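# Carry tube rack through self-closing doors onto desk

## Task

Move the tube rack from the counter, through the doors that swing shut by themselves, onto the desk, using either robot or both. It is done only when the rack stands upright on the desk, each tube sits fully seated in a hole, and both doors are closed. The rack and the tubes must never touch the floor. At the end the robots must have released the rack and backed away. Neither robot may tip over or be left leaning.

## Robot and tools

Robots. There are two identical Hello Robot Stretch 4 units, r1 and r2. Each has an omni-wheel base, a lift that slides on a mast, a telescoping arm that extends forward, a wrist with yaw, pitch and roll joints, and a two-finger gripper. Each stands about 1.6 m tall, and its base edge is within 0.23 m of its base origin. Each robot carries four cameras: rN_head_camera, rN_head_left_camera, rN_head_right_camera and rN_wrist_camera, where N is 1 or 2.

Frames. Every robot reports in its own base frame. The origin is on the floor under the base centre, with x forward, y left and z up. hand_pose is a point between the open fingertips, given in that frame. When all wrist joints are 0, the hand axes line up with the base axes. The printed hand position may be slightly wrong. The odometry frame is the base frame as it was when the scene began. Neither robot knows where the other is, so judge their relative placement from the images, lidar_m and wrist_depth_mm.

execute_actions. The argument "actions" is a list holding one action or none. An empty list only returns the state and images. Inside the action, each robot is keyed "r1" or "r2", and all commanded motions start at the same moment.
- "base": exactly one of three relative moves, each counted from where the base last reported itself. "translate_m" drives straight, -2 to 2 m, positive forward. "strafe_m" slides sideways, -2 to 2 m, positive left. "rotate_rad" turns in place, -3.2 to 3.2 rad, positive counter-clockwise seen from above.
- "joints": absolute targets, any subset. lift_m is 0 to 1.2 m. arm_m is 0 to 0.55 m of extension. wrist_yaw_rad is -1.134 to 4.276; 0 points forward, positive turns left, and 3.14 is folded back; above 3.4 the arm can get in the way. wrist_pitch_rad is -1.117 to 4.259; 0 is level and 1.57 points down. wrist_roll_rad is -1.117 to 4.259; positive turns clockwise when viewed from behind the gripper. gripper_m is -0.038 to 0.141 m of fingertip gap; values below 0 squeeze the fingers together. Targets outside a range are clipped to it and reported. A joint counts as done within ±0.004 m for lift and arm, ±0.02 rad for yaw and roll, ±0.05 rad for pitch, and ±0.004 m for the gripper.
- "pace": "slow", "default", "fast" or "max". The base reaches 0.1, 0.3, 0.4 or 0.6 m/s and 1, 2, 3 or 4 rad/s. With the lift above 0.2 these speeds are reduced, down to 0.3 m/s and 1 rad/s at lift 1.2.
- "contact_limits": {"arm_m": value} from 0 (gentlest) to 0.75 (firmest). The default is 0.5.
- "end_of_arm": "enable_torque", sent by itself. It revives wrist or gripper motors that have shut off.
No action runs longer than 15 s. A call with an unknown key or any other invalid value is rejected, and nothing moves. A joint or base left out of a command may keep pushing toward its earlier target. "cameras" chooses which images come back: left out, null or ["all"] returns all, and [] returns none. To unfold the wrist at the start, send lift_m 0.4 together with wrist_yaw_rad 0.

Other tools. wait(seconds 0 to 10) only lets time pass and returns the state. zoom_image(camera, region [x0,y0,x1,y1] in pixels from the top-left corner, at most 504x504) enlarges part of that camera's latest full image. read_manual(section "licences") returns licence text only. finished_scene(scene) takes the number of the current scene, ends it for good, and reports success.

Results. base_status and joint_status describe how each motion ended. "done" means the target was reached; for the base it means the wheels turned the full amount, even if they slipped. "off_target" means the part stopped short and may still be pushing. "contact_stop_at_<key>" means it was blocked; that part goes slack, so a slack lift can sag and slack wheels can roll. "limit_stop_at_own_body" means self-collision was prevented, which is likely with the gripper tilted up and rolled. "limit_stop_at_tilt" means the robot leans more than 6 degrees and the lift, arm and wheels stop responding. "time_out" can also appear. "torque_fault" means a wrist or gripper motor went limp; it then needs enable_torque. on_its_own lists what happened without being commanded, and there "held at" gives a target, not a position. lidar_m has 12 ranges of 30 degrees each: the 1st points ahead, then counter-clockwise, so the 4th is left, the 7th behind and the 10th right. "-" means nothing seen or something closer than 0.25 m. The lidar misses clear objects and thin legs. wrist_depth_mm is a 7x7 grid of depths from 100 to 2000 mm. base_odometry comes from the wheels; if turned_by_wheels and turned_by_imu differ by more than about 0.1 rad, the base slipped or struck something. base_tilt is in degrees, positive when leaning forward or right, with a constant offset of about 1.5 degrees. motor_effort is in percent, with the peak shown in brackets. The "pictures" line names the images in order. Camera calibration gives K, D and T_world_to_cam, which maps the carrying robot's base frame into the camera frame, with small errors.

Gripping. Command a gap smaller than the object's width; a tighter value grips harder. Only a change in gripper effort shows that something is held. If the fingertips jam against a surface, raise the lift.

Avoid the following. Do not press the robots together: once the bases touch, even a few more millimetres is a hard press. When both robots carry the load, their travel can differ by about 3 cm per metre, which can tip them. Turning or driving with more than 1 kg held and the arm beyond 0.2 risks a fall, and steady pulling or pushing does too. A level gripper holding more than about 2 kg causes a torque fault. Do not drop the rack or tubes, let them reach the floor, slam the doors, or push hard. Loose objects may be nudged now and then. The doors close on their own. Time spent thinking lets the scene keep running.

Each tool is called by a JSON object that holds its "name" and its "arguments", one argument or row to a line.

## Session

{"name": "execute_actions", "arguments": {
  "actions": []
}}

Scene clock: 0.00 s.
r1.base_odometry: x=+0.000 y=+0.000 heading=+0.000 (m, m, rad; r1's odometry frame)
r1.turned_by_wheels: +0.000 (rad since the last result)
r1.turned_by_imu: +0.000 (rad since the last result)
r1.base_tilt: forward=+0.6 right=+0.2 (deg)
r1.lidar_m: 1.00 1.04 0.88 0.78 0.83 1.15 2.08 2.14 2.81 1.76 1.55 1.07
r1.base_status: not commanded
r1.joint_positions: lift_m=+0.234 arm_m=+0.003 wrist_yaw_rad=+3.070 wrist_pitch_rad=+0.014 wrist_roll_rad=-0.010 gripper_m=+0.057
r1.joint_status: not commanded
r1.motor_effort: lift_m=+21 arm_m=+0 wrist_yaw_rad=+0 wrist_pitch_rad=-7 wrist_roll_rad=+3 gripper_m=-3 wheel_0=+0 wheel_1=-1 wheel_2=-1 (%)
r1.hand_pose: x=-0.1079 y=+0.1078 z=+0.4083 quat_wxyz=(+0.036, -0.007, -0.005, +0.999) (m; r1's base frame)
r1.wrist_depth_mm: - 144 - - - 1397 1042 / - 131 - - - 1366 991 / 108 144 226 - - 1397 991 / 142 154 - - - 1366 991 / - - - - - 1366 991 / 1430 1464 195 1618 193 1281 960 / 1008 960 1025 106 1078 946 960
r2.base_odometry: x=+0.000 y=+0.000 heading=+0.000 (m, m, rad; r2's odometry frame)
r2.turned_by_wheels: +0.000 (rad since the last result)
r2.turned_by_imu: +0.000 (rad since the last result)
r2.base_tilt: forward=-0.1 right=-0.9 (deg)
r2.lidar_m: 1.86 1.89 1.42 1.28 1.28 1.37 1.23 1.25 1.57 1.77 2.83 2.08
r2.base_status: not commanded
r2.joint_positions: lift_m=+0.214 arm_m=+0.002 wrist_yaw_rad=+3.173 wrist_pitch_rad=-0.006 wrist_roll_rad=-0.007 gripper_m=+0.057
r2.joint_status: not commanded
r2.motor_effort: lift_m=+18 arm_m=-1 wrist_yaw_rad=-2 wrist_pitch_rad=-5 wrist_roll_rad=+1 gripper_m=-6 wheel_0=+0 wheel_1=+0 wheel_2=+1 (%)
r2.hand_pose: x=-0.1179 y=+0.0784 z=+0.3935 quat_wxyz=(-0.016, +0.003, -0.004, +1.000) (m; r2's base frame)
r2.wrist_depth_mm: - 132 137 1397 1464 1464 1537 / - 109 138 1430 1464 1499 1537 / - 114 138 1430 1499 1499 1499 / 141 139 207 1397 1464 1537 1537 / 221 1366 1366 1397 1464 1499 1576 / 222 1336 195 1397 199 1499 1499 / 223 904 960 107 976 931 1008
pictures: r1_head_camera, r1_head_left_camera, r1_head_right_camera, r1_wrist_camera, r2_head_camera, r2_head_left_camera, r2_head_right_camera, r2_wrist_camera
Images, in order (width x height): r1_head_camera 420x560, r1_head_left_camera 420x672, r1_head_right_camera 420x672, r1_wrist_camera 616x392, r2_head_camera 420x560, r2_head_left_camera 420x672, r2_head_right_camera 420x672, r2_wrist_camera 616x392.

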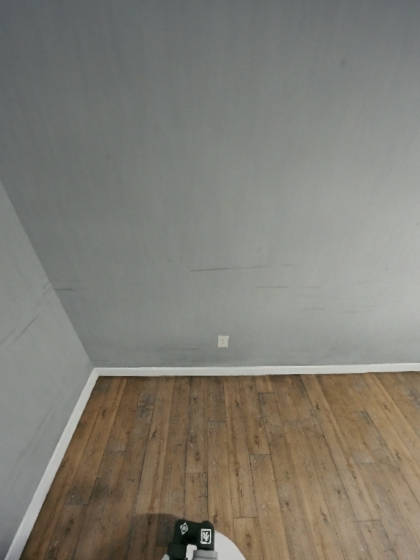

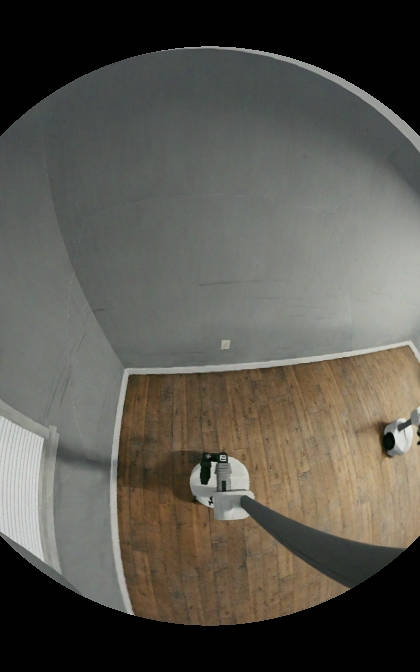

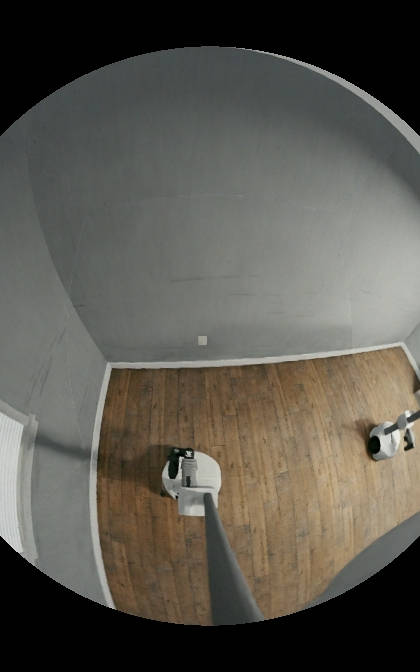

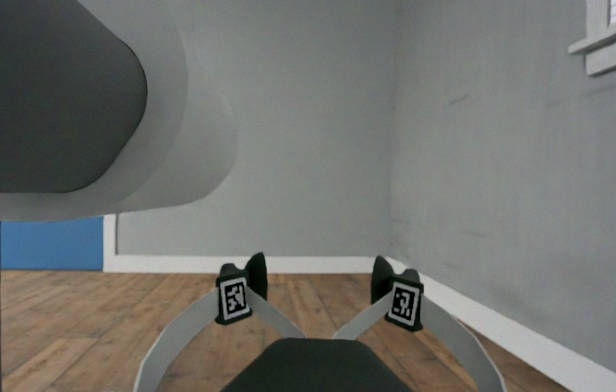

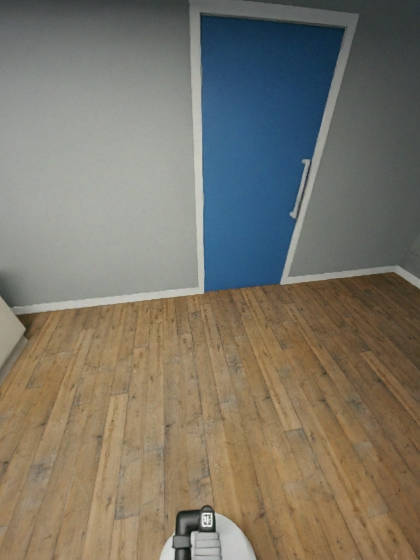

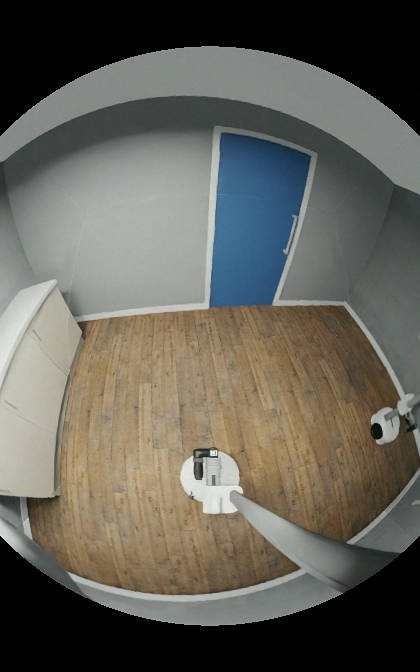

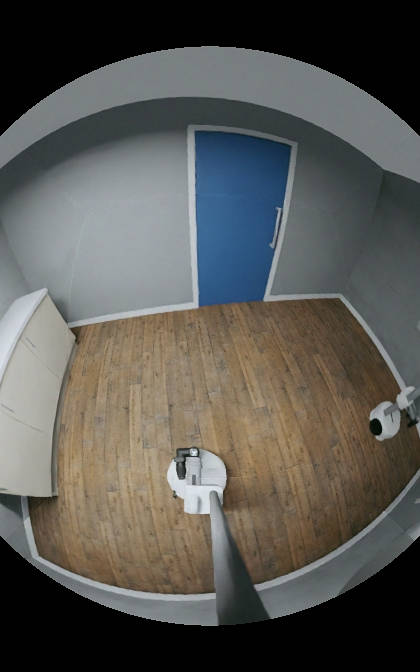

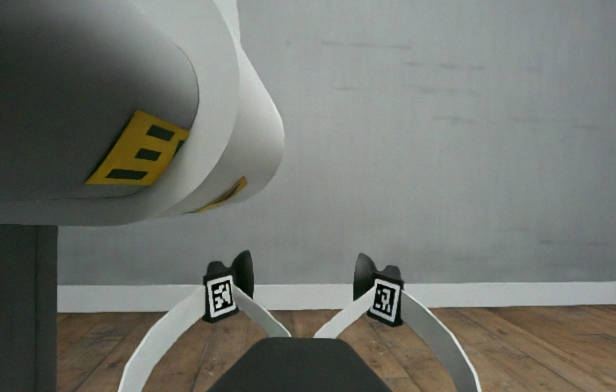

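{"name": "execute_actions", "arguments": {
  "actions": [
    {"r1":{"base":{"rotate_rad":-3.1},"joints":{"lift_m":0.8,"wrist_yaw_rad":0}},"r2":{"base":{"rotate_rad":1.72},"joints":{"lift_m":0.9,"wrist_yaw_rad":0}}}
  ],
  "cameras": ["r1_head_camera","r2_head_camera","r2_wrist_camera"]
}}

Scene clock: 5.03 s.
r1.base_odometry: x=+0.000 y=+0.000 heading=-3.099 (m, m, rad; r1's odometry frame)
r1.turned_by_wheels: -3.099 (rad since the last result)
r1.turned_by_imu: -3.129 (rad since the last result)
r1.base_tilt: forward=+0.4 right=+0.3 (deg)
r1.lidar_m: 2.08 2.15 2.94 1.75 1.50 1.07 1.03 1.05 0.87 0.79 0.81 1.18
r1.base_status: done
r1.joint_positions: lift_m=+0.800 arm_m=+0.003 wrist_yaw_rad=+0.000 wrist_pitch_rad=+0.014 wrist_roll_rad=-0.010 gripper_m=+0.057
r1.joint_status: all done
r1.motor_effort: lift_m=+26(26) arm_m=-1(0) wrist_yaw_rad=-1(6) wrist_pitch_rad=-7(7) wrist_roll_rad=-1(0) gripper_m=-1(4) wheel_0=+2(7) wheel_1=+4(9) wheel_2=+4(9) (%)
r1.hand_pose: x=+0.4621 y=-0.0874 z=+0.9739 quat_wxyz=(+1.000, -0.005, +0.007, +0.000) (m; r1's base frame)
r1.wrist_depth_mm: 1921 1921 1921 1983 1863 1756 1182 / 1921 1921 1983 1983 1921 1756 1160 / 1921 1921 1921 1921 1921 1756 1182 / 1983 1983 1808 1921 1983 1708 1160 / 1921 1863 1983 1921 1921 1756 1138 / 1921 1921 196 - 193 1576 1138 / 1921 1983 1921 107 1921 1336 1118
r2.base_odometry: x=+0.000 y=+0.000 heading=+1.719 (m, m, rad; r2's odometry frame)
r2.turned_by_wheels: +1.719 (rad since the last result)
r2.turned_by_imu: +1.722 (rad since the last result)
r2.base_tilt: forward=-0.1 right=-0.8 (deg)
r2.lidar_m: 1.29 1.77 1.29 1.23 1.28 1.75 1.77 2.71 1.97 1.87 1.85 1.35
r2.base_status: done
r2.joint_positions: lift_m=+0.900 arm_m=+0.002 wrist_yaw_rad=+0.000 wrist_pitch_rad=-0.006 wrist_roll_rad=-0.007 gripper_m=+0.057
r2.joint_status: all done
r2.motor_effort: lift_m=+20(22) arm_m=-1(1) wrist_yaw_rad=-3(7) wrist_pitch_rad=-8(6) wrist_roll_rad=+0(1) gripper_m=-5(5) wheel_0=-4(12) wheel_1=-2(8) wheel_2=-2(10) (%)
r2.hand_pose: x=+0.4617 y=-0.0873 z=+1.0797 quat_wxyz=(+1.000, -0.004, -0.003, +0.000) (m; r2's base frame)
r2.wrist_depth_mm: 1708 1756 1808 1756 1708 1708 1808 / 1756 1756 1756 1756 1756 1708 1756 / 1756 1756 1708 1756 1708 1708 1756 / 1708 1756 1756 1708 1808 1756 1756 / 1808 1756 1255 1281 1255 1366 1430 / 1808 1808 196 1138 199 1118 1118 / 1708 1808 1118 107 1138 1118 1098
pictures: r1_head_camera, r2_head_camera, r2_wrist_camera
camera_calibration (this result's frames):
r2_wrist_camera: T_world_to_cam=[[-0.00481821, -0.999856, 0.0162466, -0.106111], [-0.0185516, -0.0161547, -0.999697, 1.13803], [0.999816, -0.00511815, -0.0184711, -0.21588], [0, 0, 0, 1]] pos_world=[0.236442, -0.0888165, 1.13543]
Images, in order (width x height): r1_head_camera 420x560, r2_head_camera 420x560, r2_wrist_camera 616x392.

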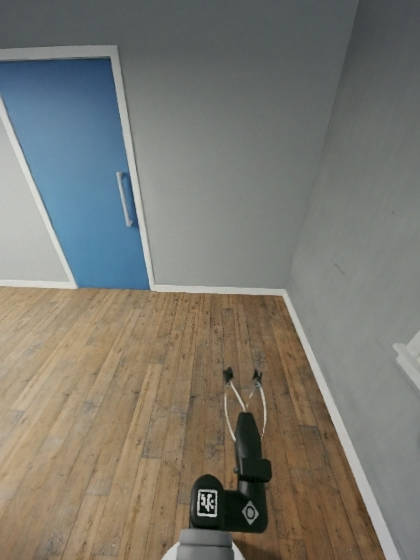

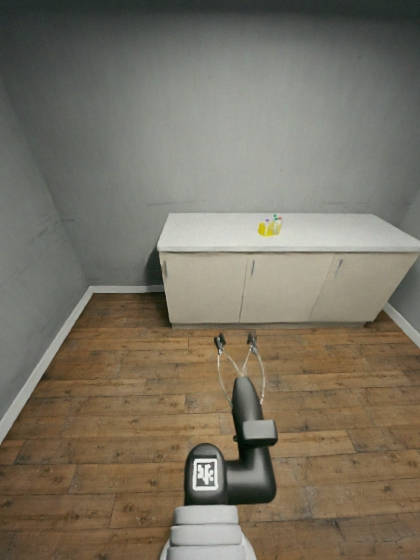

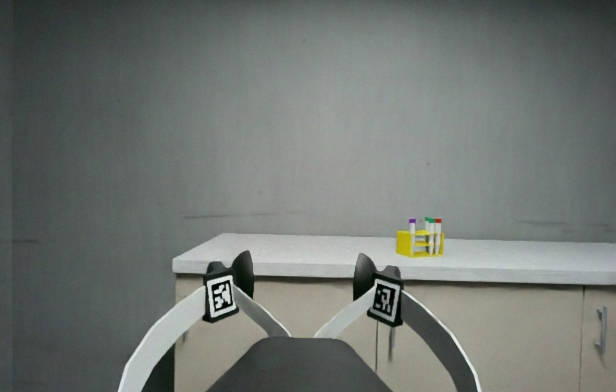

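{"name": "execute_actions", "arguments": {
  "actions": [
    {"r1":{"base":{"translate_m":1.2}},"r2":{"base":{"translate_m":0.7},"joints":{"wrist_pitch_rad":0.3,"gripper_m":0.14}}}
  ],
  "cameras": []
}}

{"name": "execute_actions", "arguments": {
  "actions": [
    {"r1":{"base":{"strafe_m":0.98},"joints":{"gripper_m":0.12}},"r2":{"base":{"strafe_m":-0.39}}}
  ],
  "cameras": ["r1_head_camera","r1_wrist_camera","r2_head_camera","r2_wrist_camera"]
}}

Scene clock: 12.80 s.
r1.base_odometry: x=-1.199 y=-0.051 heading=-3.099 (m, m, rad; r1's odometry frame)
r1.turned_by_wheels: +0.000 (rad since the last result)
r1.turned_by_imu: +0.000 (rad since the last result)
r1.base_tilt: forward=+0.5 right=+0.3 (deg)
r1.lidar_m: 0.89 0.91 1.17 3.30 2.64 2.33 2.22 1.17 0.85 0.80 0.86 0.94
r1.base_status: done
r1.joint_positions: lift_m=+0.800 arm_m=+0.003 wrist_yaw_rad=+0.000 wrist_pitch_rad=+0.014 wrist_roll_rad=-0.010 gripper_m=+0.057
r1.joint_status: not commanded
r1.motor_effort: lift_m=+24(26) arm_m=-1(0) wrist_yaw_rad=+0(2) wrist_pitch_rad=-6(6) wrist_roll_rad=+3(2) gripper_m=-4(1) wheel_0=+1(7) wheel_1=+3(9) wheel_2=+0(12) (%)
r1.hand_pose: x=+0.4621 y=-0.0874 z=+0.9740 quat_wxyz=(+1.000, -0.005, +0.007, +0.000) (m; r1's base frame)
r1.wrist_depth_mm: 691 691 691 683 691 683 683 / 691 691 691 676 691 691 683 / 699 699 683 691 691 691 699 / 691 699 691 691 683 683 676 / 691 683 699 691 691 691 691 / 691 699 196 691 194 691 699 / 707 699 715 106 691 699 691
r2.base_odometry: x=-0.104 y=+0.692 heading=+1.720 (m, m, rad; r2's odometry frame)
r2.turned_by_wheels: +0.000 (rad since the last result)
r2.turned_by_imu: +0.003 (rad since the last result)
r2.base_tilt: forward=-0.1 right=-0.8 (deg)
r2.lidar_m: 0.59 0.61 1.30 1.25 1.31 1.79 3.61 2.64 1.95 1.87 0.85 0.61
r2.base_status: done
r2.joint_positions: lift_m=+0.900 arm_m=+0.002 wrist_yaw_rad=+0.000 wrist_pitch_rad=+0.302 wrist_roll_rad=-0.007 gripper_m=+0.140
r2.joint_status: all done
r2.motor_effort: lift_m=+19(20) arm_m=-1(1) wrist_yaw_rad=-2(2) wrist_pitch_rad=-5(1) wrist_roll_rad=+1(1) gripper_m=-1(4) wheel_0=+3(6) wheel_1=+2(6) wheel_2=+0(11) (%)
r2.hand_pose: x=+0.4486 y=-0.0874 z=+0.9923 quat_wxyz=(+0.989, -0.004, +0.150, +0.001) (m; r2's base frame)
r2.wrist_depth_mm: 946 917 917 931 931 917 931 / 960 976 976 960 976 960 976 / 1042 1025 991 1008 991 1008 1008 / 1060 597 615 621 634 591 539 / 424 424 427 430 439 445 449 / 462 427 421 418 418 413 442 / 496 492 484 107 477 469 477
pictures: none
No camera images: the call's "cameras" was empty. Leave "cameras" out to get every camera's image.

Scene clock: 17.40 s.
r1.base_odometry: x=-1.157 y=-1.030 heading=-3.099 (m, m, rad; r1's odometry frame)
r1.turned_by_wheels: +0.000 (rad since the last result)
r1.turned_by_imu: -0.004 (rad since the last result)
r1.base_tilt: forward=+0.5 right=+0.4 (deg)
r1.lidar_m: 0.79 0.91 1.25 1.68 1.58 2.37 2.23 2.31 1.83 1.79 1.28 0.91
r1.base_status: done
r1.joint_positions: lift_m=+0.800 arm_m=+0.003 wrist_yaw_rad=+0.000 wrist_pitch_rad=+0.014 wrist_roll_rad=-0.010 gripper_m=+0.120
r1.joint_status: all done
r1.motor_effort: lift_m=+24(24) arm_m=+0(0) wrist_yaw_rad=+0(1) wrist_pitch_rad=-7(7) wrist_roll_rad=+3(4) gripper_m=+2(2) wheel_0=+0(10) wheel_1=+0(11) wheel_2=+0(1) (%)
r1.hand_pose: x=+0.4621 y=-0.0874 z=+0.9740 quat_wxyz=(+1.000, -0.005, +0.007, +0.000) (m; r1's base frame)
r1.wrist_depth_mm: 676 668 676 676 676 676 661 / 676 668 676 661 676 676 661 / 676 676 668 676 661 676 676 / 676 683 683 683 676 668 676 / 676 676 683 683 676 676 676 / 683 691 683 691 668 216 691 / 676 691 707 107 683 683 683
r2.base_odometry: x=+0.282 y=+0.750 heading=+1.720 (m, m, rad; r2's odometry frame)
r2.turned_by_wheels: +0.000 (rad since the last result)
r2.turned_by_imu: +0.002 (rad since the last result)
r2.base_tilt: forward=-0.2 right=-0.8 (deg)
r2.lidar_m: 0.58 0.62 0.86 1.63 1.70 2.31 1.65 1.59 1.53 1.47 0.85 0.62
r2.base_status: done
r2.joint_positions: lift_m=+0.900 arm_m=+0.002 wrist_yaw_rad=+0.000 wrist_pitch_rad=+0.302 wrist_roll_rad=-0.007 gripper_m=+0.140
r2.joint_status: not commanded
r2.motor_effort: lift_m=+19(19) arm_m=-1(1) wrist_yaw_rad=-2(2) wrist_pitch_rad=-5(6) wrist_roll_rad=+0(1) gripper_m=-2(1) wheel_0=+2(9) wheel_1=-2(10) wheel_2=+0(0) (%)
r2.hand_pose: x=+0.4486 y=-0.0874 z=+0.9923 quat_wxyz=(+0.989, -0.004, +0.150, +0.001) (m; r2's base frame)
r2.wrist_depth_mm: 931 931 931 946 931 931 931 / 976 976 976 976 976 976 960 / 1008 1008 991 831 1025 1008 1008 / 585 603 603 549 634 647 647 / 421 424 430 433 436 442 452 / 466 424 421 418 413 410 442 / 496 488 477 107 473 469 469
pictures: r1_head_camera, r1_wrist_camera, r2_head_camera, r2_wrist_camera
camera_calibration (this result's frames):
r1_wrist_camera: T_world_to_cam=[[0.0162097, -0.999485, 0.0277067, -0.123931], [-0.0213015, -0.0280493, -0.99938, 1.0316], [0.999642, 0.0156094, -0.0217452, -0.216229], [0, 0, 0, 1]] pos_world=[0.240135, -0.0915565, 1.02969]
r2_wrist_camera: T_world_to_cam=[[0.0000821727, -0.999854, 0.0170922, -0.107873], [-0.320519, -0.0162167, -0.947103, 1.13371], [0.947242, -0.00540054, -0.320474, 0.118819], [0, 0, 0, 1]] pos_world=[0.250834, -0.0888304, 1.11366]
Images, in order (width x height): r1_head_camera 420x560, r1_wrist_camera 616x392, r2_head_camera 420x560, r2_wrist_camera 616x392.

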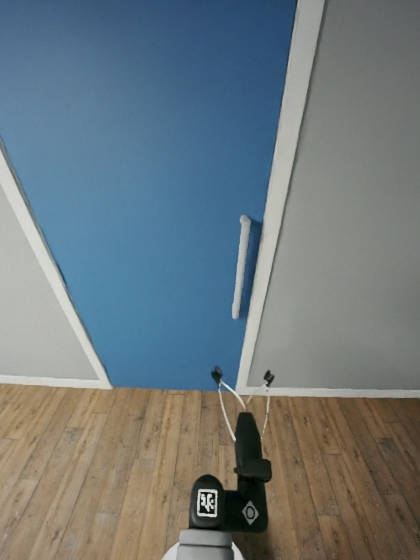

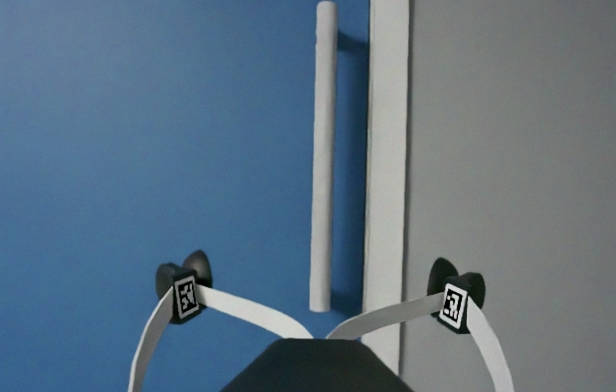

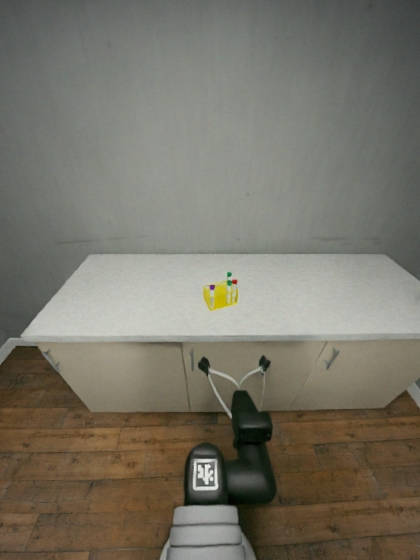

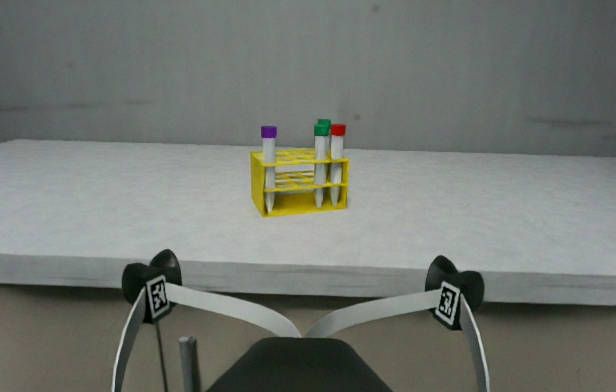

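{"name": "zoom_image", "arguments": {
  "camera": "r2_wrist_camera",
  "region": [220,100,380,230]
}}

{"name": "zoom_image", "arguments": {
  "camera": "r2_head_camera",
  "region": [170,250,270,330]
}}

Region (220, 100, 380, 230) of r2_wrist_camera's 616x392 image, scaled by 3.150; it fills the top 410 rows of this view, and the rest is white.

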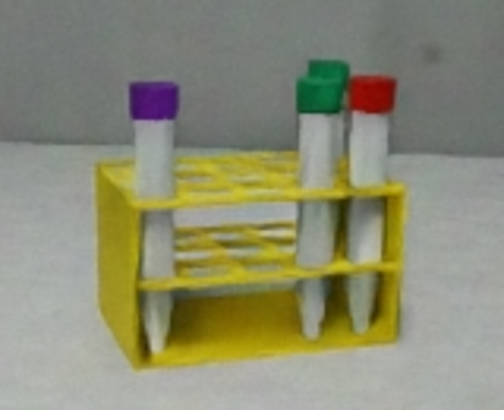

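Region (170, 250, 270, 330) of r2_head_camera's 420x560 image, scaled by 5.040, with more detail than that image has; it fills the top 403 rows of this view, and the rest is white.

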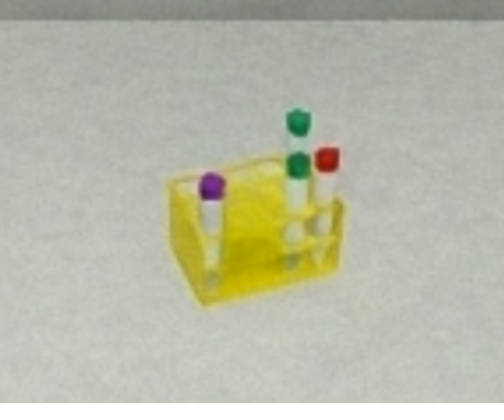

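{"name": "execute_actions", "arguments": {
  "actions": [
    {"r1":{"joints":{"arm_m":0.36,"lift_m":0.76}},"r2":{"base":{"rotate_rad":0.33},"joints":{"wrist_pitch_rad":0.15,"gripper_m":0.141,"lift_m":0.83}}}
  ],
  "cameras": []
}}

{"name": "execute_actions", "arguments": {
  "actions": [
    {"r2":{"base":{"strafe_m":-0.25},"joints":{"arm_m":0.12}}}
  ],
  "cameras": ["r1_head_camera","r1_wrist_camera","r2_head_camera","r2_wrist_camera"]
}}

Scene clock: 25.30 s.
r1.base_odometry: x=-1.157 y=-1.030 heading=-3.099 (m, m, rad; r1's odometry frame)
r1.turned_by_wheels: +0.000 (rad since the last result)
r1.turned_by_imu: +0.001 (rad since the last result)
r1.base_tilt: forward=+0.5 right=+0.3 (deg)
r1.lidar_m: 0.81 0.92 1.25 1.69 1.57 2.36 2.22 2.31 1.83 1.78 1.29 0.90
r1.base_status: not commanded
r1.joint_positions: lift_m=+0.760 arm_m=+0.359 wrist_yaw_rad=+0.000 wrist_pitch_rad=+0.013 wrist_roll_rad=-0.010 gripper_m=+0.120
r1.joint_status: all done
r1.motor_effort: lift_m=+16(22) arm_m=+7(9) wrist_yaw_rad=+0(0) wrist_pitch_rad=-6(6) wrist_roll_rad=+0(1) gripper_m=+0(4) wheel_0=+0(0) wheel_1=+0(0) wheel_2=+0(0) (%)
r1.hand_pose: x=+0.8182 y=-0.0874 z=+0.9347 quat_wxyz=(+1.000, -0.005, +0.007, +0.000) (m; r1's base frame)
r1.wrist_depth_mm: 315 314 312 314 315 300 312 / 314 312 314 314 315 301 314 / 317 314 314 315 315 301 314 / 317 314 315 314 317 303 319 / 317 319 315 315 317 303 317 / 319 320 317 239 303 217 319 / 319 315 319 107 317 306 319
r2.base_odometry: x=+0.282 y=+0.750 heading=+2.049 (m, m, rad; r2's odometry frame)
r2.turned_by_wheels: +0.329 (rad since the last result)
r2.turned_by_imu: +0.331 (rad since the last result)
r2.base_tilt: forward=-0.1 right=-0.9 (deg)
r2.lidar_m: 0.58 0.72 1.64 1.66 1.98 3.50 1.59 1.68 1.46 1.08 0.66 0.59
r2.base_status: done
r2.joint_positions: lift_m=+0.830 arm_m=+0.002 wrist_yaw_rad=+0.000 wrist_pitch_rad=+0.152 wrist_roll_rad=-0.007 gripper_m=+0.141
r2.joint_status: all done
r2.motor_effort: lift_m=+15(20) arm_m=-1(1) wrist_yaw_rad=-2(2) wrist_pitch_rad=-5(6) wrist_roll_rad=+1(2) gripper_m=+1(2) wheel_0=-3(12) wheel_1=-3(7) wheel_2=-3(7) (%)
r2.hand_pose: x=+0.4583 y=-0.0874 z=+0.9646 quat_wxyz=(+0.997, -0.004, +0.076, +0.000) (m; r2's base frame)
r2.wrist_depth_mm: 1308 1205 1098 1008 931 866 809 / 1308 1229 1118 1025 946 878 842 / 1366 1255 1138 1060 976 891 842 / 723 741 759 788 798 469 741 / 559 484 445 436 439 449 459 / 591 517 459 392 362 329 322 / 621 535 488 107 399 364 343
pictures: none
No camera images: the call's "cameras" was empty. Leave "cameras" out to get every camera's image.

Scene clock: 27.43 s.
r1.base_odometry: x=-1.157 y=-1.030 heading=-3.099 (m, m, rad; r1's odometry frame)
r1.turned_by_wheels: +0.000 (rad since the last result)
r1.turned_by_imu: +0.000 (rad since the last result)
r1.base_tilt: forward=+0.3 right=+0.3 (deg)
r1.lidar_m: 0.80 0.91 1.23 1.61 1.63 2.36 2.22 2.31 1.82 1.79 1.26 0.90
r1.base_status: not commanded
r1.joint_positions: lift_m=+0.760 arm_m=+0.359 wrist_yaw_rad=+0.000 wrist_pitch_rad=+0.013 wrist_roll_rad=-0.010 gripper_m=+0.120
r1.joint_status: not commanded
r1.motor_effort: lift_m=+16(15) arm_m=+6(7) wrist_yaw_rad=+0(0) wrist_pitch_rad=-5(6) wrist_roll_rad=+2(0) gripper_m=-1(1) wheel_0=+1(0) wheel_1=+0(1) wheel_2=+0(0) (%)
r1.hand_pose: x=+0.8182 y=-0.0874 z=+0.9347 quat_wxyz=(+1.000, -0.005, +0.007, +0.000) (m; r1's base frame)
r1.wrist_depth_mm: 312 315 315 312 312 298 314 / 314 315 315 315 314 301 314 / 315 314 315 315 317 300 315 / 319 315 314 317 317 303 314 / 317 317 317 317 315 304 315 / 319 319 317 237 306 216 319 / 319 319 319 106 320 304 319
r2.base_odometry: x=+0.504 y=+0.865 heading=+2.049 (m, m, rad; r2's odometry frame)
r2.turned_by_wheels: +0.000 (rad since the last result)
r2.turned_by_imu: +0.001 (rad since the last result)
r2.base_tilt: forward=-0.1 right=-0.8 (deg)
r2.lidar_m: 0.51 0.62 1.87 1.89 2.27 3.58 1.60 1.39 1.21 0.95 0.58 0.49
r2.base_status: done
r2.joint_positions: lift_m=+0.830 arm_m=+0.119 wrist_yaw_rad=+0.000 wrist_pitch_rad=+0.152 wrist_roll_rad=-0.007 gripper_m=+0.141
r2.joint_status: all done
r2.motor_effort: lift_m=+16(16) arm_m=+5(6) wrist_yaw_rad=-2(2) wrist_pitch_rad=-6(6) wrist_roll_rad=+1(1) gripper_m=+1(0) wheel_0=+3(10) wheel_1=-2(10) wheel_2=+0(3) (%)
r2.hand_pose: x=+0.5751 y=-0.0874 z=+0.9646 quat_wxyz=(+0.997, -0.004, +0.076, +0.000) (m; r2's base frame)
r2.wrist_depth_mm: 1060 960 878 809 750 707 654 / 1078 991 904 831 759 715 668 / 1138 1025 931 854 778 732 683 / 707 732 647 402 778 732 699 / 404 415 382 359 436 449 455 / 287 260 265 298 268 272 310 / 259 234 226 107 231 223 234
pictures: r1_head_camera, r1_wrist_camera, r2_head_camera, r2_wrist_camera
camera_calibration (this result's frames):
r1_wrist_camera: T_world_to_cam=[[0.0162952, -0.999483, 0.0277084, -0.128661], [-0.021195, -0.0280512, -0.999382, 0.999839], [0.999643, 0.0156978, -0.0216411, -0.573177], [0, 0, 0, 1]] pos_world=[0.59626, -0.0915506, 0.990382]
r2_wrist_camera: T_world_to_cam=[[-0.00260452, -0.999854, 0.0168796, -0.105697], [-0.175512, -0.0161606, -0.984345, 1.10055], [0.984474, -0.00552632, -0.175444, -0.171178], [0, 0, 0, 1]] pos_world=[0.361405, -0.0888416, 1.05507]
Images, in order (width x height): r1_head_camera 420x560, r1_wrist_camera 616x392, r2_head_camera 420x560, r2_wrist_camera 616x392.

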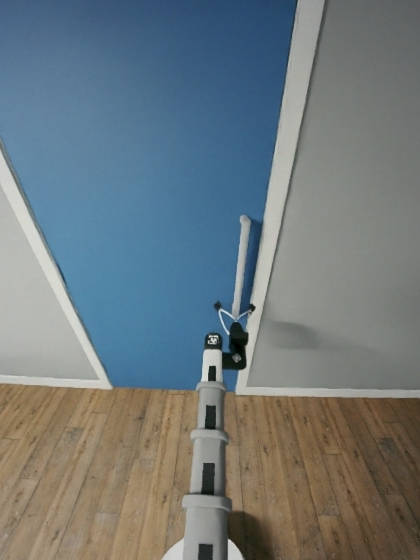

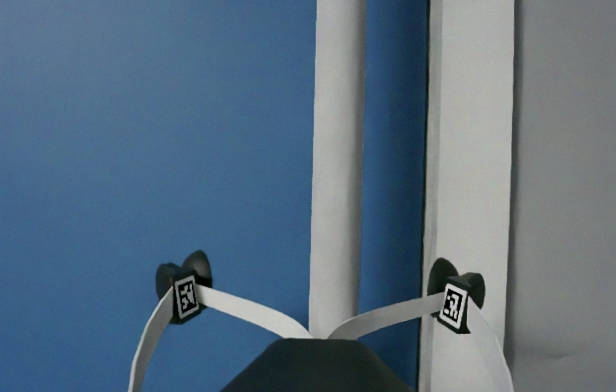

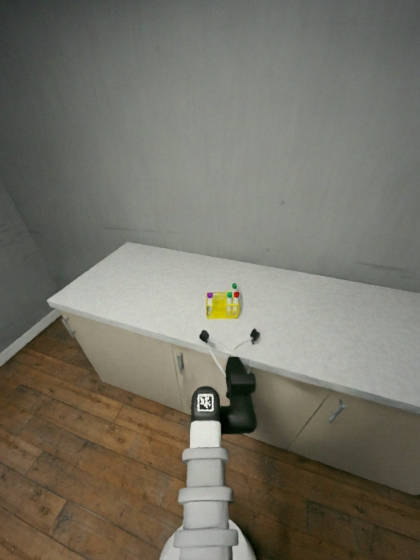

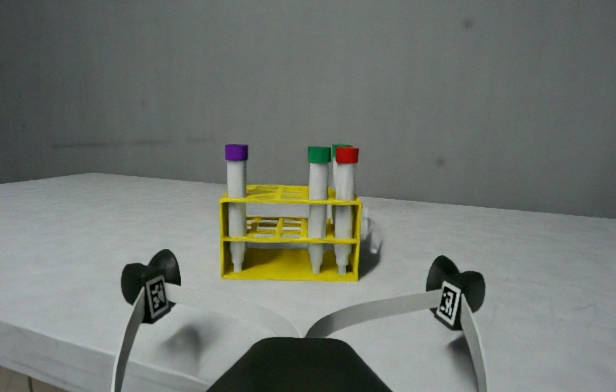

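{"name": "execute_actions", "arguments": {
  "actions": [
    {"r1":{"joints":{"arm_m":0.375,"gripper_m":-0.01}},"r2":{"base":{"strafe_m":0.013},"joints":{"lift_m":1.2}}}
  ],
  "cameras": []
}}

{"name": "execute_actions", "arguments": {
  "actions": [
    {"r2":{"joints":{"wrist_pitch_rad":1.57}},"r1":{"joints":{"arm_m":0.2},"pace":"slow"}}
  ],
  "cameras": []
}}

{"name": "execute_actions", "arguments": {
  "actions": [
    {"r2":{"base":{"translate_m":0.15},"joints":{"arm_m":0.42}}}
  ],
  "cameras": ["r1_head_camera","r1_wrist_camera","r2_head_camera","r2_wrist_camera"]
}}

Scene clock: 34.33 s.
r1.base_odometry: x=-1.157 y=-1.030 heading=-3.099 (m, m, rad; r1's odometry frame)
r1.turned_by_wheels: +0.000 (rad since the last result)
r1.turned_by_imu: +0.000 (rad since the last result)
r1.base_tilt: forward=+0.7 right=+0.4 (deg)
r1.lidar_m: 0.79 0.91 1.24 1.59 1.62 2.36 2.23 2.31 1.84 1.78 1.28 0.91
r1.base_status: not commanded
r1.joint_positions: lift_m=+0.760 arm_m=+0.374 wrist_yaw_rad=-0.007 wrist_pitch_rad=+0.013 wrist_roll_rad=-0.010 gripper_m=-0.009
r1.joint_status: all done
r1.on_its_own: wrist_yaw_rad is at rest, and its effort (+22) is outside its rest range (-13 to +13)
r1.motor_effort: lift_m=+15(16) arm_m=+5(7) wrist_yaw_rad=+22(22) wrist_pitch_rad=-6(5) wrist_roll_rad=+2(1) gripper_m=-22(21) wheel_0=-5(5) wheel_1=-1(1) wheel_2=+0(0) (%)
r1.hand_pose: x=+0.8327 y=-0.0895 z=+0.9347 quat_wxyz=(+1.000, -0.005, +0.007, -0.004) (m; r1's base frame)
r1.wrist_depth_mm: 291 293 290 218 291 287 301 / 291 293 293 218 291 287 301 / 291 293 291 216 291 287 301 / 294 294 293 216 293 289 304 / 293 296 294 215 294 291 304 / 293 291 187 213 186 291 304 / 294 294 297 106 297 290 306
r2.base_odometry: x=+0.492 y=+0.859 heading=+2.049 (m, m, rad; r2's odometry frame)
r2.turned_by_wheels: +0.000 (rad since the last result)
r2.turned_by_imu: +0.001 (rad since the last result)
r2.base_tilt: forward=-0.1 right=-0.8 (deg)
r2.lidar_m: 0.51 0.64 1.85 1.86 2.25 3.56 1.60 1.42 1.25 0.95 0.57 0.51
r2.base_status: done
r2.joint_positions: lift_m=+1.200 arm_m=+0.119 wrist_yaw_rad=+0.000 wrist_pitch_rad=+0.152 wrist_roll_rad=-0.007 gripper_m=+0.141
r2.joint_status: all done
r2.motor_effort: lift_m=+20(22) arm_m=+5(5) wrist_yaw_rad=-1(2) wrist_pitch_rad=-5(5) wrist_roll_rad=+1(1) gripper_m=-1(1) wheel_0=-3(5) wheel_1=+2(7) wheel_2=+0(1) (%)
r2.hand_pose: x=+0.5751 y=-0.0874 z=+1.3343 quat_wxyz=(+0.997, -0.004, +0.076, +0.000) (m; r2's base frame)
r2.wrist_depth_mm: 1060 946 878 809 759 699 661 / 1098 991 904 842 768 715 683 / 1138 1025 931 854 798 732 691 / 1182 1060 946 891 820 750 715 / 1229 1098 991 917 842 759 723 / 1255 946 976 904 831 759 732 / 798 809 820 107 866 798 750
pictures: none
No camera images: the call's "cameras" was empty. Leave "cameras" out to get every camera's image.

Scene clock: 37.37 s.
r1.base_odometry: x=-1.157 y=-1.030 heading=-3.098 (m, m, rad; r1's odometry frame)
r1.turned_by_wheels: +0.001 (rad since the last result)
r1.turned_by_imu: +0.002 (rad since the last result)
r1.base_tilt: forward=+0.4 right=+0.5 (deg)
r1.lidar_m: 0.62 0.79 1.23 1.58 1.64 2.35 2.21 2.30 1.83 1.79 1.28 0.91
r1.base_status: not commanded
r1.joint_positions: lift_m=+0.760 arm_m=+0.202 wrist_yaw_rad=+0.016 wrist_pitch_rad=+0.014 wrist_roll_rad=-0.010 gripper_m=-0.009
r1.joint_status: all done
r1.on_its_own: wrist_yaw_rad is at rest, and its effort (-46) is outside its rest range (-13 to +13)
r1.motor_effort: lift_m=+15(16) arm_m=-8(8) wrist_yaw_rad=-46(47) wrist_pitch_rad=-8(8) wrist_roll_rad=+1(0) gripper_m=-21(20) wheel_0=+7(6) wheel_1=-1(0) wheel_2=+6(6) (%)
r1.hand_pose: x=+0.6623 y=-0.0827 z=+0.9345 quat_wxyz=(+1.000, -0.005, +0.007, +0.008) (m; r1's base frame)
r1.wrist_depth_mm: 353 332 312 213 279 459 459 / 353 332 314 215 282 466 462 / 353 332 315 217 281 462 462 / 355 334 315 219 281 466 466 / 355 338 315 214 283 469 469 / 359 332 185 214 186 469 462 / 353 329 319 106 281 459 469
r2.base_odometry: x=+0.492 y=+0.859 heading=+2.049 (m, m, rad; r2's odometry frame)
r2.turned_by_wheels: +0.000 (rad since the last result)
r2.turned_by_imu: +0.001 (rad since the last result)
r2.base_tilt: forward=-0.1 right=-0.8 (deg)
r2.lidar_m: 0.50 0.64 1.85 1.87 2.25 3.56 1.60 1.41 1.24 0.95 0.56 0.51
r2.base_status: not commanded
r2.joint_positions: lift_m=+1.200 arm_m=+0.119 wrist_yaw_rad=+0.000 wrist_pitch_rad=+1.570 wrist_roll_rad=-0.007 gripper_m=+0.141
r2.joint_status: all done
r2.motor_effort: lift_m=+19(20) arm_m=+5(5) wrist_yaw_rad=-2(2) wrist_pitch_rad=+1(3) wrist_roll_rad=+1(1) gripper_m=+0(0) wheel_0=-3(3) wheel_1=+2(2) wheel_2=+0(0) (%)
r2.hand_pose: x=+0.2903 y=-0.0874 z=+1.0895 quat_wxyz=(+0.707, -0.003, +0.707, +0.003) (m; r2's base frame)
r2.wrist_depth_mm: 1336 917 647 504 402 404 402 / 1308 1336 1336 798 585 407 407 / 1308 1336 1366 1366 1008 683 530 / 1336 1366 1336 1336 1308 1366 866 / 1366 1366 1336 1118 1336 1336 1336 / 1336 1366 1138 1138 1366 1366 1336 / 1366 1366 1366 107 1366 1397 1397
pictures: none
No camera images: the call's "cameras" was empty. Leave "cameras" out to get every camera's image.

Scene clock: 39.37 s.
r1.base_odometry: x=-1.157 y=-1.030 heading=-3.098 (m, m, rad; r1's odometry frame)
r1.turned_by_wheels: +0.000 (rad since the last result)
r1.turned_by_imu: +0.000 (rad since the last result)
r1.base_tilt: forward=+0.6 right=+0.4 (deg)
r1.lidar_m: 0.63 0.80 1.25 1.74 1.79 2.35 2.22 2.31 1.84 1.78 1.28 0.87
r1.base_status: not commanded
r1.joint_positions: lift_m=+0.760 arm_m=+0.202 wrist_yaw_rad=+0.016 wrist_pitch_rad=+0.014 wrist_roll_rad=-0.010 gripper_m=-0.009
r1.joint_status: not commanded
r1.on_its_own: wrist_yaw_rad is at rest, and its effort (-46) is outside its rest range (-13 to +13)
r1.motor_effort: lift_m=+16(16) arm_m=-9(9) wrist_yaw_rad=-46(47) wrist_pitch_rad=-10(7) wrist_roll_rad=-1(1) gripper_m=-23(23) wheel_0=+7(6) wheel_1=-1(1) wheel_2=+6(6) (%)
r1.hand_pose: x=+0.6623 y=-0.0827 z=+0.9345 quat_wxyz=(+1.000, -0.005, +0.007, +0.008) (m; r1's base frame)
r1.wrist_depth_mm: 353 332 312 214 279 462 459 / 353 332 312 215 281 466 466 / 355 330 314 217 281 462 466 / 355 336 317 220 281 466 462 / 357 336 314 214 283 466 469 / 359 336 185 215 185 466 473 / 355 330 320 106 282 462 469
r2.base_odometry: x=+0.423 y=+0.992 heading=+2.050 (m, m, rad; r2's odometry frame)
r2.turned_by_wheels: +0.000 (rad since the last result)
r2.turned_by_imu: +0.001 (rad since the last result)
r2.base_tilt: forward=-0.1 right=-0.8 (deg)
r2.lidar_m: 0.37 0.46 0.87 1.83 2.18 3.71 1.76 1.48 1.29 0.72 0.42 0.36
r2.base_status: done
r2.joint_positions: lift_m=+1.200 arm_m=+0.419 wrist_yaw_rad=+0.000 wrist_pitch_rad=+1.570 wrist_roll_rad=-0.007 gripper_m=+0.141
r2.joint_status: all done
r2.motor_effort: lift_m=+20(20) arm_m=+5(7) wrist_yaw_rad=-1(1) wrist_pitch_rad=+0(0) wrist_roll_rad=+1(1) gripper_m=+0(2) wheel_0=+3(9) wheel_1=+3(6) wheel_2=-1(11) (%)
r2.hand_pose: x=+0.5903 y=-0.0874 z=+1.0895 quat_wxyz=(+0.707, -0.003, +0.707, +0.003) (m; r2's base frame)
r2.wrist_depth_mm: 399 399 402 402 402 402 402 / 402 402 402 404 404 404 407 / 402 402 407 404 404 404 407 / 404 407 407 407 407 407 407 / 407 407 407 332 410 413 410 / 413 410 368 332 410 410 413 / 1366 413 413 107 415 415 418
pictures: r1_head_camera, r1_wrist_camera, r2_head_camera, r2_wrist_camera
camera_calibration (this result's frames):
r1_wrist_camera: T_world_to_cam=[[0.0325661, -0.999086, 0.0276969, -0.132147], [-0.0215352, -0.0284066, -0.999364, 0.996616], [0.999238, 0.031949, -0.0224406, -0.415035], [0, 0, 0, 1]] pos_world=[0.440485, -0.0904559, 0.990329]
r2_wrist_camera: T_world_to_cam=[[0.0164425, -0.999851, 0.00523174, -0.106341], [-0.999592, -0.0163156, 0.023444, 0.614539], [-0.0233551, -0.00561509, -0.999711, 1.32871], [0, 0, 0, 1]] pos_world=[0.647069, -0.088838, 1.31448]
Images, in order (width x height): r1_head_camera 420x560, r1_wrist_camera 616x392, r2_head_camera 420x560, r2_wrist_camera 616x392.

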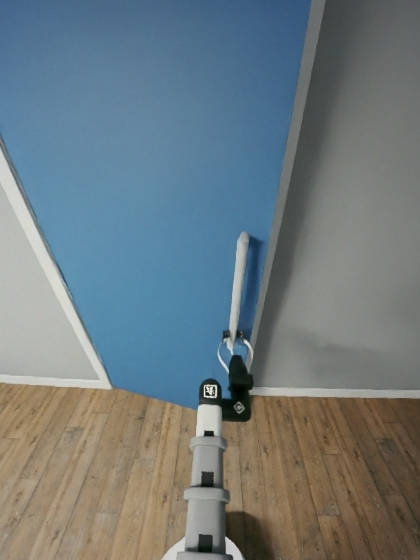

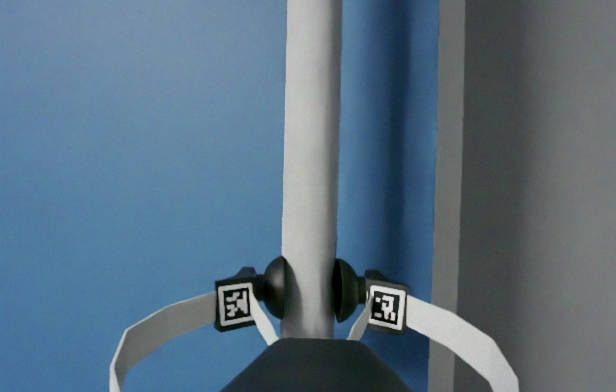

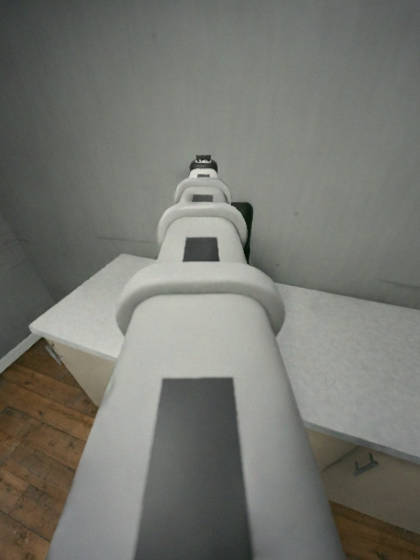

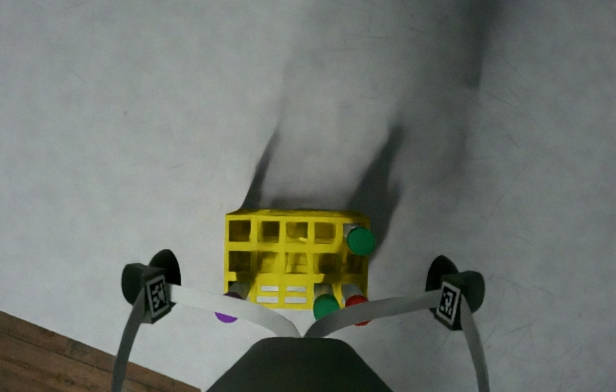

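{"name": "execute_actions", "arguments": {
  "actions": [
    {"r1":{"base":{"strafe_m":0.055},"joints":{"arm_m":0.1},"pace":"slow"},"r2":{"base":{"strafe_m":0.006},"joints":{"lift_m":1.125,"arm_m":0.411}}}
  ],
  "cameras": ["r2_wrist_camera"]
}}

Scene clock: 44.80 s.
r1.base_odometry: x=-1.155 y=-1.085 heading=-3.098 (m, m, rad; r1's odometry frame)
r1.turned_by_wheels: +0.000 (rad since the last result)
r1.turned_by_imu: +0.000 (rad since the last result)
r1.base_tilt: forward=+0.6 right=+0.2 (deg)
r1.lidar_m: 0.52 0.72 1.25 1.70 1.72 2.35 2.23 2.31 1.90 1.85 1.28 0.61
r1.base_status: done
r1.joint_positions: lift_m=+0.760 arm_m=+0.101 wrist_yaw_rad=+0.000 wrist_pitch_rad=+0.015 wrist_roll_rad=-0.010 gripper_m=-0.009
r1.joint_status: all done
r1.motor_effort: lift_m=+16(16) arm_m=-8(9) wrist_yaw_rad=+0(44) wrist_pitch_rad=-9(9) wrist_roll_rad=+1(1) gripper_m=-21(27) wheel_0=-5(9) wheel_1=+4(10) wheel_2=+1(8) (%)
r1.hand_pose: x=+0.5608 y=-0.0873 z=+0.9343 quat_wxyz=(+1.000, -0.005, +0.008, +0.000) (m; r1's base frame)
r1.wrist_depth_mm: 392 359 329 217 278 569 569 / 399 362 330 217 279 574 574 / 397 364 329 217 281 574 569 / 397 364 329 218 282 580 574 / 399 364 329 217 281 569 574 / 402 364 184 215 185 585 580 / 399 353 332 106 277 271 574
r2.base_odometry: x=+0.418 y=+0.989 heading=+2.050 (m, m, rad; r2's odometry frame)
r2.turned_by_wheels: +0.000 (rad since the last result)
r2.turned_by_imu: +0.001 (rad since the last result)
r2.base_tilt: forward=-0.1 right=-0.8 (deg)
r2.lidar_m: 0.38 0.46 0.89 1.81 2.19 3.70 1.68 1.51 1.30 0.70 0.44 0.38
r2.base_status: done
r2.joint_positions: lift_m=+1.125 arm_m=+0.412 wrist_yaw_rad=+0.000 wrist_pitch_rad=+1.570 wrist_roll_rad=-0.007 gripper_m=+0.141
r2.joint_status: all done
r2.motor_effort: lift_m=+15(19) arm_m=-5(6) wrist_yaw_rad=-1(2) wrist_pitch_rad=+2(1) wrist_roll_rad=+1(1) gripper_m=+1(0) wheel_0=+1(12) wheel_1=+0(9) wheel_2=+0(1) (%)
r2.hand_pose: x=+0.5831 y=-0.0874 z=+1.0149 quat_wxyz=(+0.707, -0.003, +0.707, +0.003) (m; r2's base frame)
r2.wrist_depth_mm: 324 325 325 329 327 327 329 / 329 327 329 327 329 329 329 / 329 330 329 330 330 330 332 / 330 330 330 330 332 330 332 / 332 332 296 330 256 334 336 / 334 332 256 258 221 336 336 / 334 338 338 107 336 338 340
pictures: r2_wrist_camera
camera_calibration (this result's frames):
r2_wrist_camera: T_world_to_cam=[[0.0164322, -0.999851, 0.00522919, -0.105824], [-0.999589, -0.0163045, 0.0236007, 0.608951], [-0.0235119, -0.00561485, -0.999708, 1.25407], [0, 0, 0, 1]] pos_world=[0.639925, -0.0888386, 1.23988]
Images, in order (width x height): r2_wrist_camera 616x392.

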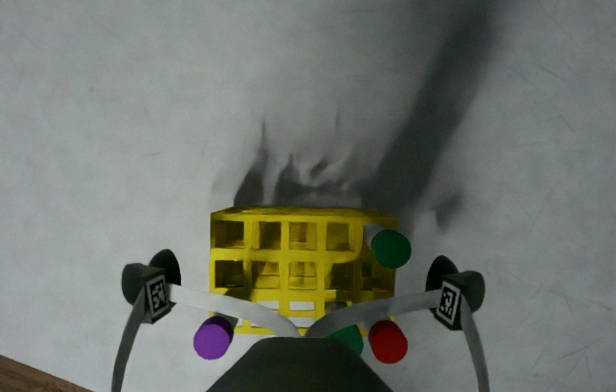

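Aligned. Lower 0.05.

{"name": "execute_actions", "arguments": {
  "actions": [
    {"r1":{"base":{"strafe_m":0.05},"joints":{"arm_m":0.0},"pace":"slow"},"r2":{"joints":{"lift_m":1.075},"pace":"slow"}}
  ],
  "cameras": ["r2_wrist_camera","r2_head_right_camera"]
}}

Scene clock: 48.20 s.
r1.base_odometry: x=-1.152 y=-1.135 heading=-3.098 (m, m, rad; r1's odometry frame)
r1.turned_by_wheels: +0.000 (rad since the last result)
r1.turned_by_imu: -0.001 (rad since the last result)
r1.base_tilt: forward=+0.4 right=+0.2 (deg)
r1.lidar_m: 0.43 0.68 1.24 1.62 1.68 2.33 2.22 2.32 1.94 1.89 1.27 0.48
r1.base_status: done
r1.joint_positions: lift_m=+0.760 arm_m=+0.004 wrist_yaw_rad=-0.001 wrist_pitch_rad=+0.016 wrist_roll_rad=-0.010 gripper_m=-0.009
r1.joint_status: arm_m off_target (ended at +0.004, target +0.000)
joint sent to its limit — the command would take r1.arm_m past its lower limit, so that joint was sent only as far as its limit.
r1.motor_effort: lift_m=+16(16) arm_m=-8(11) wrist_yaw_rad=+4(45) wrist_pitch_rad=-14(16) wrist_roll_rad=+0(2) gripper_m=-24(23) wheel_0=-4(13) wheel_1=+2(8) wheel_2=-2(2) (%)
r1.hand_pose: x=+0.4632 y=-0.0878 z=+0.9339 quat_wxyz=(+1.000, -0.005, +0.008, -0.001) (m; r1's base frame)
r1.wrist_depth_mm: 459 399 349 221 278 668 676 / 473 404 351 220 281 661 676 / 466 402 353 220 281 683 676 / 466 404 353 219 279 676 676 / 469 404 351 220 276 676 668 / 473 404 185 217 186 683 691 / 473 399 355 106 272 260 683
r2.base_odometry: x=+0.418 y=+0.989 heading=+2.050 (m, m, rad; r2's odometry frame)
r2.turned_by_wheels: +0.000 (rad since the last result)
r2.turned_by_imu: +0.001 (rad since the last result)
r2.base_tilt: forward=-0.1 right=-0.8 (deg)
r2.lidar_m: 0.36 0.48 0.89 1.81 2.18 3.71 1.62 1.48 1.31 0.68 0.43 0.37
r2.base_status: not commanded
r2.joint_positions: lift_m=+1.075 arm_m=+0.412 wrist_yaw_rad=+0.000 wrist_pitch_rad=+1.570 wrist_roll_rad=-0.007 gripper_m=+0.141
r2.joint_status: all done
r2.motor_effort: lift_m=+15(18) arm_m=-5(5) wrist_yaw_rad=-2(2) wrist_pitch_rad=+1(0) wrist_roll_rad=+0(1) gripper_m=+2(0) wheel_0=+1(1) wheel_1=-1(1) wheel_2=+0(0) (%)
r2.hand_pose: x=+0.5831 y=-0.0874 z=+0.9649 quat_wxyz=(+0.707, -0.003, +0.707, +0.003) (m; r2's base frame)
r2.wrist_depth_mm: 276 277 277 277 277 277 278 / 277 278 277 278 278 278 281 / 278 278 278 281 281 281 279 / 281 281 281 281 282 282 281 / 282 281 208 206 206 282 283 / 283 282 206 207 207 285 285 / 285 285 187 107 193 286 287
pictures: r2_head_right_camera, r2_wrist_camera
camera_calibration (this result's frames):
r2_wrist_camera: T_world_to_cam=[[0.0164321, -0.999851, 0.00522919, -0.105563], [-0.999589, -0.0163044, 0.0236007, 0.610129], [-0.0235119, -0.00561485, -0.999708, 1.20411], [0, 0, 0, 1]] pos_world=[0.639923, -0.0888386, 1.18991]
Images, in order (width x height): r2_head_right_camera 420x672, r2_wrist_camera 616x392.

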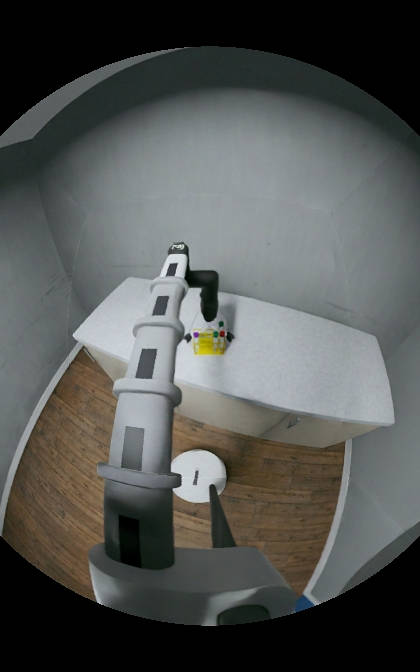

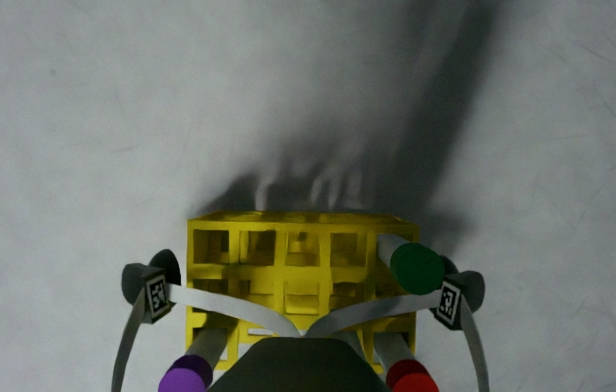

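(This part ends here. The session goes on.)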